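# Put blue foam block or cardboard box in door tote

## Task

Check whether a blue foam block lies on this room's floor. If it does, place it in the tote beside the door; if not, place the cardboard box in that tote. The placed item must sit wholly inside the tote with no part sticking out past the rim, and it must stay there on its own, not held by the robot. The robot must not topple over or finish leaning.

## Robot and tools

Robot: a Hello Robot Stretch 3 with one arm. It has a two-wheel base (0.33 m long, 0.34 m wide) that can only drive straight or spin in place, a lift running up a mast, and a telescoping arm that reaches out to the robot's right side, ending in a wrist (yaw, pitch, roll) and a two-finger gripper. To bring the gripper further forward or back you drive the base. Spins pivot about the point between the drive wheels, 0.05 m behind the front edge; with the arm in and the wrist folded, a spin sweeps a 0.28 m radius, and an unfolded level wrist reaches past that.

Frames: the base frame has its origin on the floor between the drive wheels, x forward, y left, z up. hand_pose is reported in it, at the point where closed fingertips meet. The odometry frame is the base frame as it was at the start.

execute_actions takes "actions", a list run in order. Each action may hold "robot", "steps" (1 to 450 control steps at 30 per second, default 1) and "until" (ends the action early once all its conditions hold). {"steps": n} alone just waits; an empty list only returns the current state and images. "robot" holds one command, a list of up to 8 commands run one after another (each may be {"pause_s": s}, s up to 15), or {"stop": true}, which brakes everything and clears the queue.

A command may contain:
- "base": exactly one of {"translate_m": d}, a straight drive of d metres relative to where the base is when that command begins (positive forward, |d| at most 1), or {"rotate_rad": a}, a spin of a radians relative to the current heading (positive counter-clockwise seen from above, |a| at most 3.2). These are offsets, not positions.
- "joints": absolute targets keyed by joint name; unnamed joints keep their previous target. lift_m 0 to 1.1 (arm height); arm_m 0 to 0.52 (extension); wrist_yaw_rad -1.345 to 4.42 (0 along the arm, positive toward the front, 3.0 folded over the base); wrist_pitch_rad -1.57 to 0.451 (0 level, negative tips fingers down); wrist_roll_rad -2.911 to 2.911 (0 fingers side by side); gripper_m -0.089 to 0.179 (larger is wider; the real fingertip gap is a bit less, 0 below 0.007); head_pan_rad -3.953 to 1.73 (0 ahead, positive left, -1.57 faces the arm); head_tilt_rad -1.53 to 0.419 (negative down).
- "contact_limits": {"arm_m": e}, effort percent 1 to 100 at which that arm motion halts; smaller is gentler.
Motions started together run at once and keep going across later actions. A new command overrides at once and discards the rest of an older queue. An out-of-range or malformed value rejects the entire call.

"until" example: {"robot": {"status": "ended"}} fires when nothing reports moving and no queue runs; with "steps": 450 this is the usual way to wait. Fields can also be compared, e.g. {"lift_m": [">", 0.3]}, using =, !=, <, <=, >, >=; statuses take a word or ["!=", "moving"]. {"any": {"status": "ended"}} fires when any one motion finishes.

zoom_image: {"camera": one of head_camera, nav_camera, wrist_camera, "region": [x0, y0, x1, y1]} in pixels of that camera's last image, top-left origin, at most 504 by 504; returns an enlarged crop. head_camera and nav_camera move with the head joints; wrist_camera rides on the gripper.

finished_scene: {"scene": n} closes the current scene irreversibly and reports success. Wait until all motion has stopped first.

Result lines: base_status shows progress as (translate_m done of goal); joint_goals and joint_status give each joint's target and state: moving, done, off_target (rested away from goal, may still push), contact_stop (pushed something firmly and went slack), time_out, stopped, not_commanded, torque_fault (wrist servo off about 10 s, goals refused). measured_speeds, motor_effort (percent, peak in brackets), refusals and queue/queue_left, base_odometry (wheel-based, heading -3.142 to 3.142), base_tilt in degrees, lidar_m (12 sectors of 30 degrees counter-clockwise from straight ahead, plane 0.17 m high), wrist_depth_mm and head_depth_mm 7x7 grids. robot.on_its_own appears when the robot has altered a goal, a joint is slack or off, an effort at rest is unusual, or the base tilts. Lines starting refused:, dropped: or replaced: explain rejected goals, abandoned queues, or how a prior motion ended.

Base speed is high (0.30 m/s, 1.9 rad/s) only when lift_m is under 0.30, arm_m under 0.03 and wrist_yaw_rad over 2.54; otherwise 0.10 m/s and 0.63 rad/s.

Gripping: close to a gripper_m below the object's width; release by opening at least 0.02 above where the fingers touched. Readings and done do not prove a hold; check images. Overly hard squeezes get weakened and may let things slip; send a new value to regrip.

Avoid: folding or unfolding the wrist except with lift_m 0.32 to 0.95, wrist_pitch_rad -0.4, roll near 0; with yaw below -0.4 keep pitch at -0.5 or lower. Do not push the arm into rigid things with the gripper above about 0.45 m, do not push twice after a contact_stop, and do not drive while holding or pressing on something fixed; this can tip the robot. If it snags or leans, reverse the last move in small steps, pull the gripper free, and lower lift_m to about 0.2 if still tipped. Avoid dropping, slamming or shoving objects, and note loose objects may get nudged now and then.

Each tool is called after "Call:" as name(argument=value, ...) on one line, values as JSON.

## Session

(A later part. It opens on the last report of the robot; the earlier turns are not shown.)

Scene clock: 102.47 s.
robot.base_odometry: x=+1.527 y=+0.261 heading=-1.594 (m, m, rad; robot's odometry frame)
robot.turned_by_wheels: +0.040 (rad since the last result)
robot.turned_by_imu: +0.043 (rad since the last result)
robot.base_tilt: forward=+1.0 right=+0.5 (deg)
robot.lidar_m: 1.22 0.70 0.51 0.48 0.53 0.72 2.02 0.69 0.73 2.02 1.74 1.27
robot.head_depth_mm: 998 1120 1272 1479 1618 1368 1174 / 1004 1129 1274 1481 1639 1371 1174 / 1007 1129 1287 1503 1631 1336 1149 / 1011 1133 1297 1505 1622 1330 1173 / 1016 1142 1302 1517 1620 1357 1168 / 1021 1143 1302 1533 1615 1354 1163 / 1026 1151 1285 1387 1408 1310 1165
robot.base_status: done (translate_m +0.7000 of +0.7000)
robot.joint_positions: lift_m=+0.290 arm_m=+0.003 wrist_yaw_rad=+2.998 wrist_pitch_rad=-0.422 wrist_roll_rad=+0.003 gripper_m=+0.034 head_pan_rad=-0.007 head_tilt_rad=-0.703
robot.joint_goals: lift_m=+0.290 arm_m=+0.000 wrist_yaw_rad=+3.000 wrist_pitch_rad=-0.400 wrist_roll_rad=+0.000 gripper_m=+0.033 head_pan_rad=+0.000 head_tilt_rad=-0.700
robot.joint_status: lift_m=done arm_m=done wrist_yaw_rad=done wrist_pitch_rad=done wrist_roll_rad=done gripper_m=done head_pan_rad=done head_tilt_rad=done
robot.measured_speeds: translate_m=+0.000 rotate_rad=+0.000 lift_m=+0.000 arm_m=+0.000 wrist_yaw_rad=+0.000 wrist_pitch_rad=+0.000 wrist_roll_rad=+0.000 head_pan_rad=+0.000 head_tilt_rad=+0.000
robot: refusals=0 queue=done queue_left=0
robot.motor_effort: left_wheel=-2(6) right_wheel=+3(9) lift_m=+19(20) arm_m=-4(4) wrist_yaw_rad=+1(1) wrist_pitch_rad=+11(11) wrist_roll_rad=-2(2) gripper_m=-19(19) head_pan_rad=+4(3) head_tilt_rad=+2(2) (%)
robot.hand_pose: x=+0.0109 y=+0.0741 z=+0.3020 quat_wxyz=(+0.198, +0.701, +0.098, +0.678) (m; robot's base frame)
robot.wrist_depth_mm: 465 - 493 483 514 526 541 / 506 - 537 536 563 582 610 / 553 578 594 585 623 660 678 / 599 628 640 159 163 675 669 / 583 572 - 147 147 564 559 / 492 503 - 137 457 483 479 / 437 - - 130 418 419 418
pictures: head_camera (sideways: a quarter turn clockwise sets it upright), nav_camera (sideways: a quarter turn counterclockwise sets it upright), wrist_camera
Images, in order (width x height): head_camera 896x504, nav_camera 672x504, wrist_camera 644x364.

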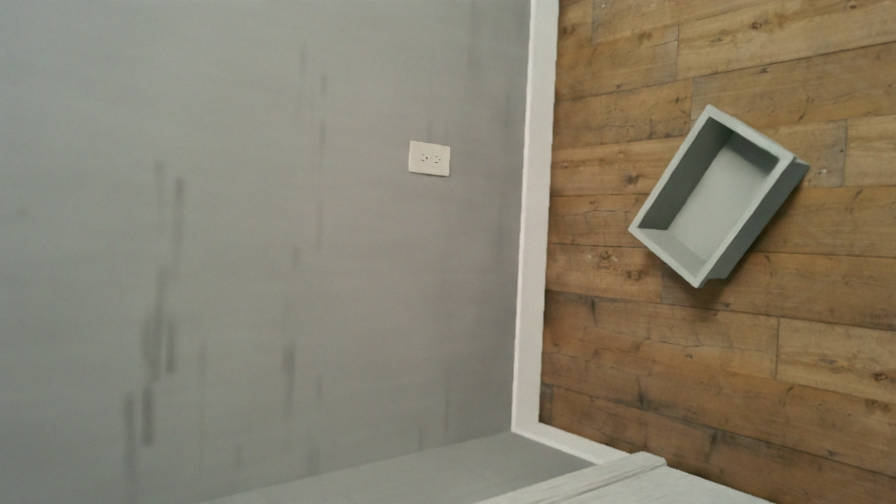

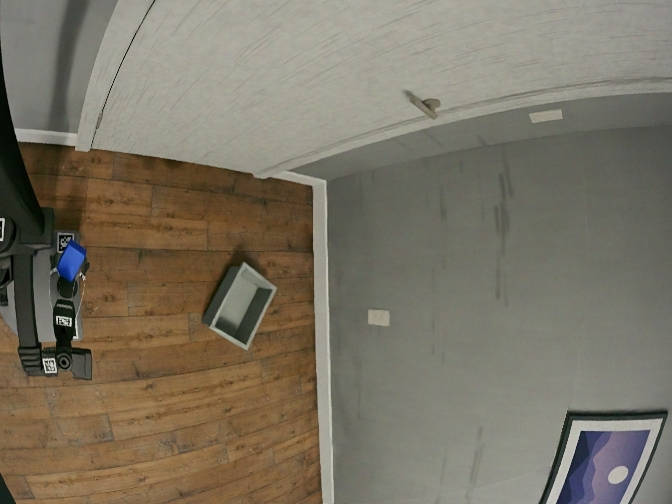

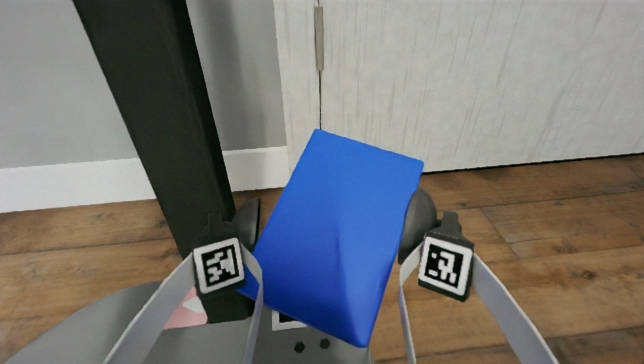

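Call:
execute_actions(actions=[{"robot":[{"base":{"rotate_rad":1.55},"joints":{"head_pan_rad":-1.4,"head_tilt_rad":-1.0}},{"base":{"translate_m":-0.045},"joints":{"lift_m":0.4}},{"joints":{"wrist_yaw_rad":0}},{"joints":{"wrist_pitch_rad":-0.9,"arm_m":0.355}},{"joints":{"lift_m":0.28}}],"steps":450,"until":{"robot":{"status":"ended"}}}])

Scene clock: 115.03 s.
robot.base_odometry: x=+1.482 y=+0.263 heading=-0.044 (m, m, rad; robot's odometry frame)
robot.turned_by_wheels: +1.550 (rad since the last result)
robot.turned_by_imu: +1.566 (rad since the last result)
robot.base_tilt: forward=+1.1 right=+0.5 (deg)
robot.lidar_m: 0.52 0.57 0.77 2.00 0.66 0.71 1.87 1.78 1.29 1.23 0.77 0.56
robot.head_depth_mm: 1065 1246 1498 1544 1353 1207 1094 / 1090 1280 1544 1543 1312 1215 1108 / 1109 1312 1586 1543 1302 1209 1141 / 1135 1343 1643 1543 1355 1208 1118 / 1157 1378 1666 1532 1361 1216 1095 / 1156 1306 1445 1467 1355 1214 1093 / 980 991 1080 1163 1262 1211 1088
robot.base_status: done (translate_m -0.0450 of -0.0450)
robot.joint_positions: lift_m=+0.280 arm_m=+0.355 wrist_yaw_rad=+0.002 wrist_pitch_rad=-0.907 wrist_roll_rad=+0.003 gripper_m=+0.034 head_pan_rad=-1.393 head_tilt_rad=-0.988
robot.joint_goals: lift_m=+0.280 arm_m=+0.355 wrist_yaw_rad=+0.000 wrist_pitch_rad=-0.900 wrist_roll_rad=+0.000 gripper_m=+0.033 head_pan_rad=-1.400 head_tilt_rad=-1.000
robot.joint_status: lift_m=done arm_m=done wrist_yaw_rad=done wrist_pitch_rad=done wrist_roll_rad=done gripper_m=done head_pan_rad=done head_tilt_rad=done
robot.measured_speeds: translate_m=+0.000 rotate_rad=+0.000 lift_m=+0.000 arm_m=+0.000 wrist_yaw_rad=+0.000 wrist_pitch_rad=+0.000 wrist_roll_rad=+0.000 head_pan_rad=+0.000 head_tilt_rad=+0.000
robot: refusals=0 queue=done queue_left=0
robot.motor_effort: left_wheel=-2(9) right_wheel=+2(11) lift_m=+19(29) arm_m=+5(7) wrist_yaw_rad=-3(4) wrist_pitch_rad=+4(12) wrist_roll_rad=-2(2) gripper_m=-19(18) head_pan_rad=-3(45) head_tilt_rad=-4(20) (%)
robot.hand_pose: x=-0.0214 y=-0.6384 z=+0.2022 quat_wxyz=(+0.635, +0.310, -0.636, -0.310) (m; robot's base frame)
robot.wrist_depth_mm: 526 519 513 503 501 499 492 / 480 474 356 339 459 453 450 / 440 432 334 391 318 410 415 / 404 393 382 159 162 296 382 / 375 375 268 147 147 284 360 / 353 351 339 137 332 295 337 / 331 330 325 319 258 219 318
pictures: head_camera (sideways: a quarter turn clockwise sets it upright), nav_camera (sideways: a quarter turn counterclockwise sets it upright), wrist_camera
Images, in order (width x height): head_camera 896x504, nav_camera 672x504, wrist_camera 644x364.

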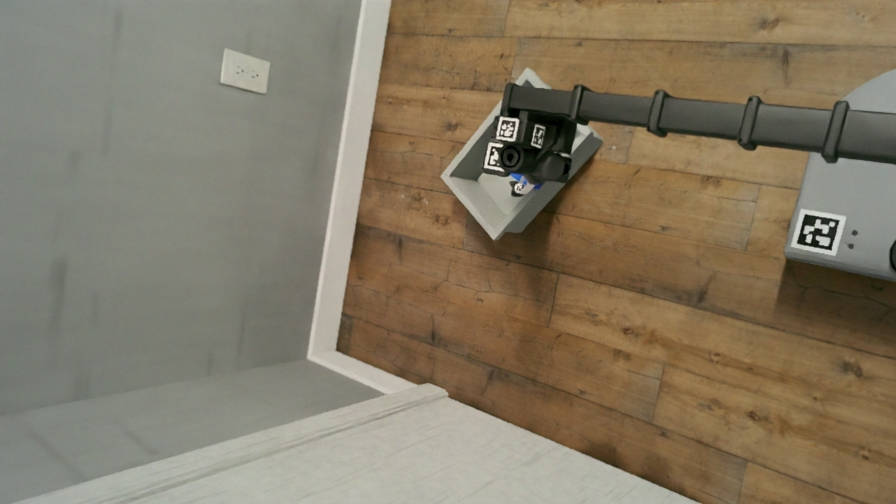

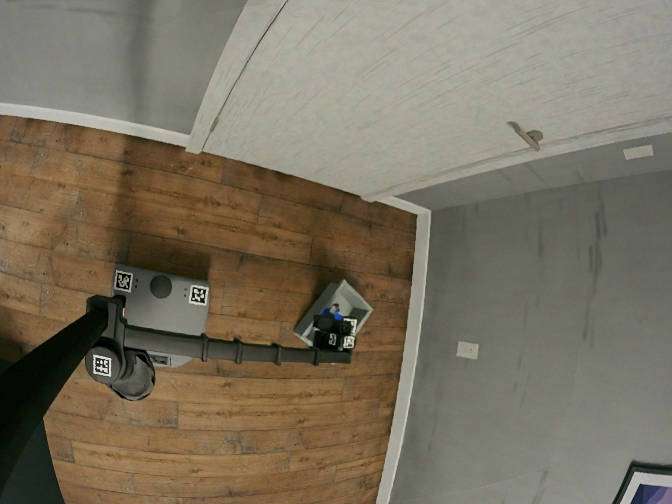

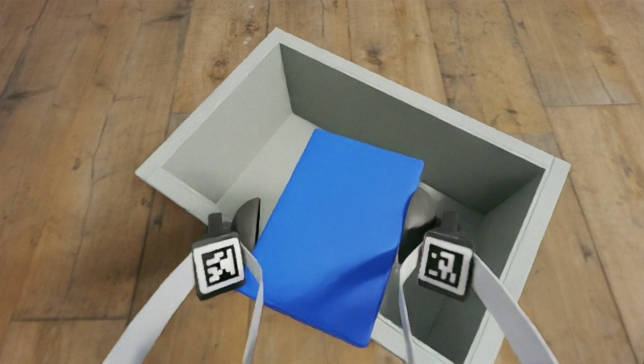

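Call:
execute_actions(actions=[{"robot":[{"base":{"translate_m":-0.02},"joints":{"arm_m":0.39}},{"joints":{"lift_m":0.15}},{"joints":{"gripper_m":0.1}},{"pause_s":0.5},{"joints":{"lift_m":0.4}},{"joints":{"arm_m":0.1}}],"steps":450,"until":{"robot":{"status":"ended"}}}])

Scene clock: 126.47 s.
robot.base_odometry: x=+1.462 y=+0.264 heading=-0.044 (m, m, rad; robot's odometry frame)
robot.turned_by_wheels: +0.000 (rad since the last result)
robot.turned_by_imu: -0.001 (rad since the last result)
robot.base_tilt: forward=+1.0 right=+0.5 (deg)
robot.lidar_m: 0.54 0.59 0.80 2.08 0.65 0.71 1.86 1.78 1.28 1.23 0.80 0.58
robot.head_depth_mm: 1061 1244 1502 1544 1351 1213 1093 / 1087 1273 1546 1533 1333 - - / 1108 1310 1596 1544 1352 1173 1137 / 1138 1346 1651 1540 1356 1208 1123 / 1163 1383 1674 1547 1356 1212 1092 / 1179 1340 1501 1475 1352 1215 1093 / 1015 1042 1111 1205 1286 1206 1093
robot.base_status: done (translate_m -0.0200 of -0.0200)
robot.joint_positions: lift_m=+0.400 arm_m=+0.100 wrist_yaw_rad=-0.001 wrist_pitch_rad=-0.905 wrist_roll_rad=+0.003 gripper_m=+0.100 head_pan_rad=-1.393 head_tilt_rad=-0.988
robot.joint_goals: lift_m=+0.400 arm_m=+0.100 wrist_yaw_rad=+0.000 wrist_pitch_rad=-0.900 wrist_roll_rad=+0.000 gripper_m=+0.100 head_pan_rad=-1.400 head_tilt_rad=-1.000
robot.joint_status: lift_m=done arm_m=done wrist_yaw_rad=done wrist_pitch_rad=done wrist_roll_rad=done gripper_m=done head_pan_rad=done head_tilt_rad=done
robot.measured_speeds: translate_m=+0.000 rotate_rad=+0.000 lift_m=+0.000 arm_m=+0.000 wrist_yaw_rad=+0.000 wrist_pitch_rad=+0.000 wrist_roll_rad=+0.000 head_pan_rad=+0.000 head_tilt_rad=+0.000
robot: refusals=0 queue=done queue_left=0
robot.motor_effort: left_wheel=-2(4) right_wheel=+3(5) lift_m=+25(27) arm_m=-4(1) wrist_yaw_rad=+0(2) wrist_pitch_rad=+3(5) wrist_roll_rad=-2(2) gripper_m=+0(77) head_pan_rad=-4(4) head_tilt_rad=-3(4) (%)
robot.hand_pose: x=-0.0217 y=-0.3846 z=+0.3221 quat_wxyz=(+0.635, +0.309, -0.636, -0.310) (m; robot's base frame)
robot.wrist_depth_mm: 681 702 673 560 674 661 658 / 628 625 574 598 570 601 605 / 586 581 570 504 558 556 556 / 540 532 532 521 520 521 511 / 502 501 495 490 489 488 484 / 469 472 458 464 456 455 449 / 443 437 437 434 431 425 425
pictures: head_camera (sideways: a quarter turn clockwise sets it upright), nav_camera (sideways: a quarter turn counterclockwise sets it upright), wrist_camera
Images, in order (width x height): head_camera 896x504, nav_camera 672x504, wrist_camera 644x364.

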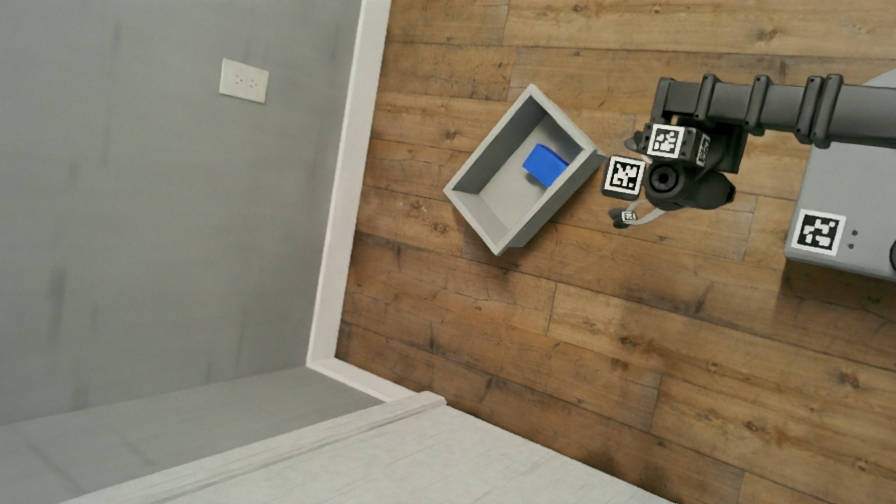

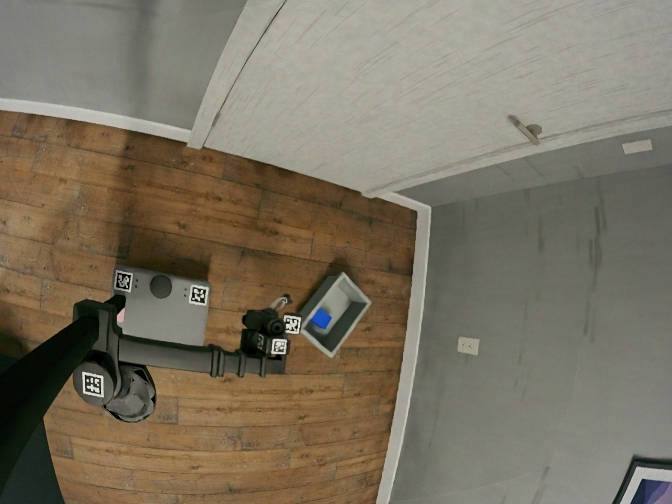

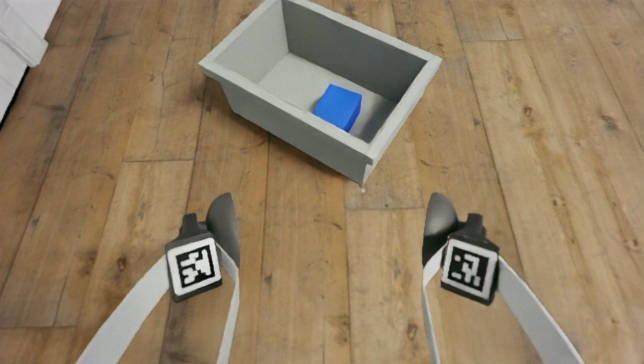

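Call:
finished_scene(scene=2)

The scene is finished: the task was done.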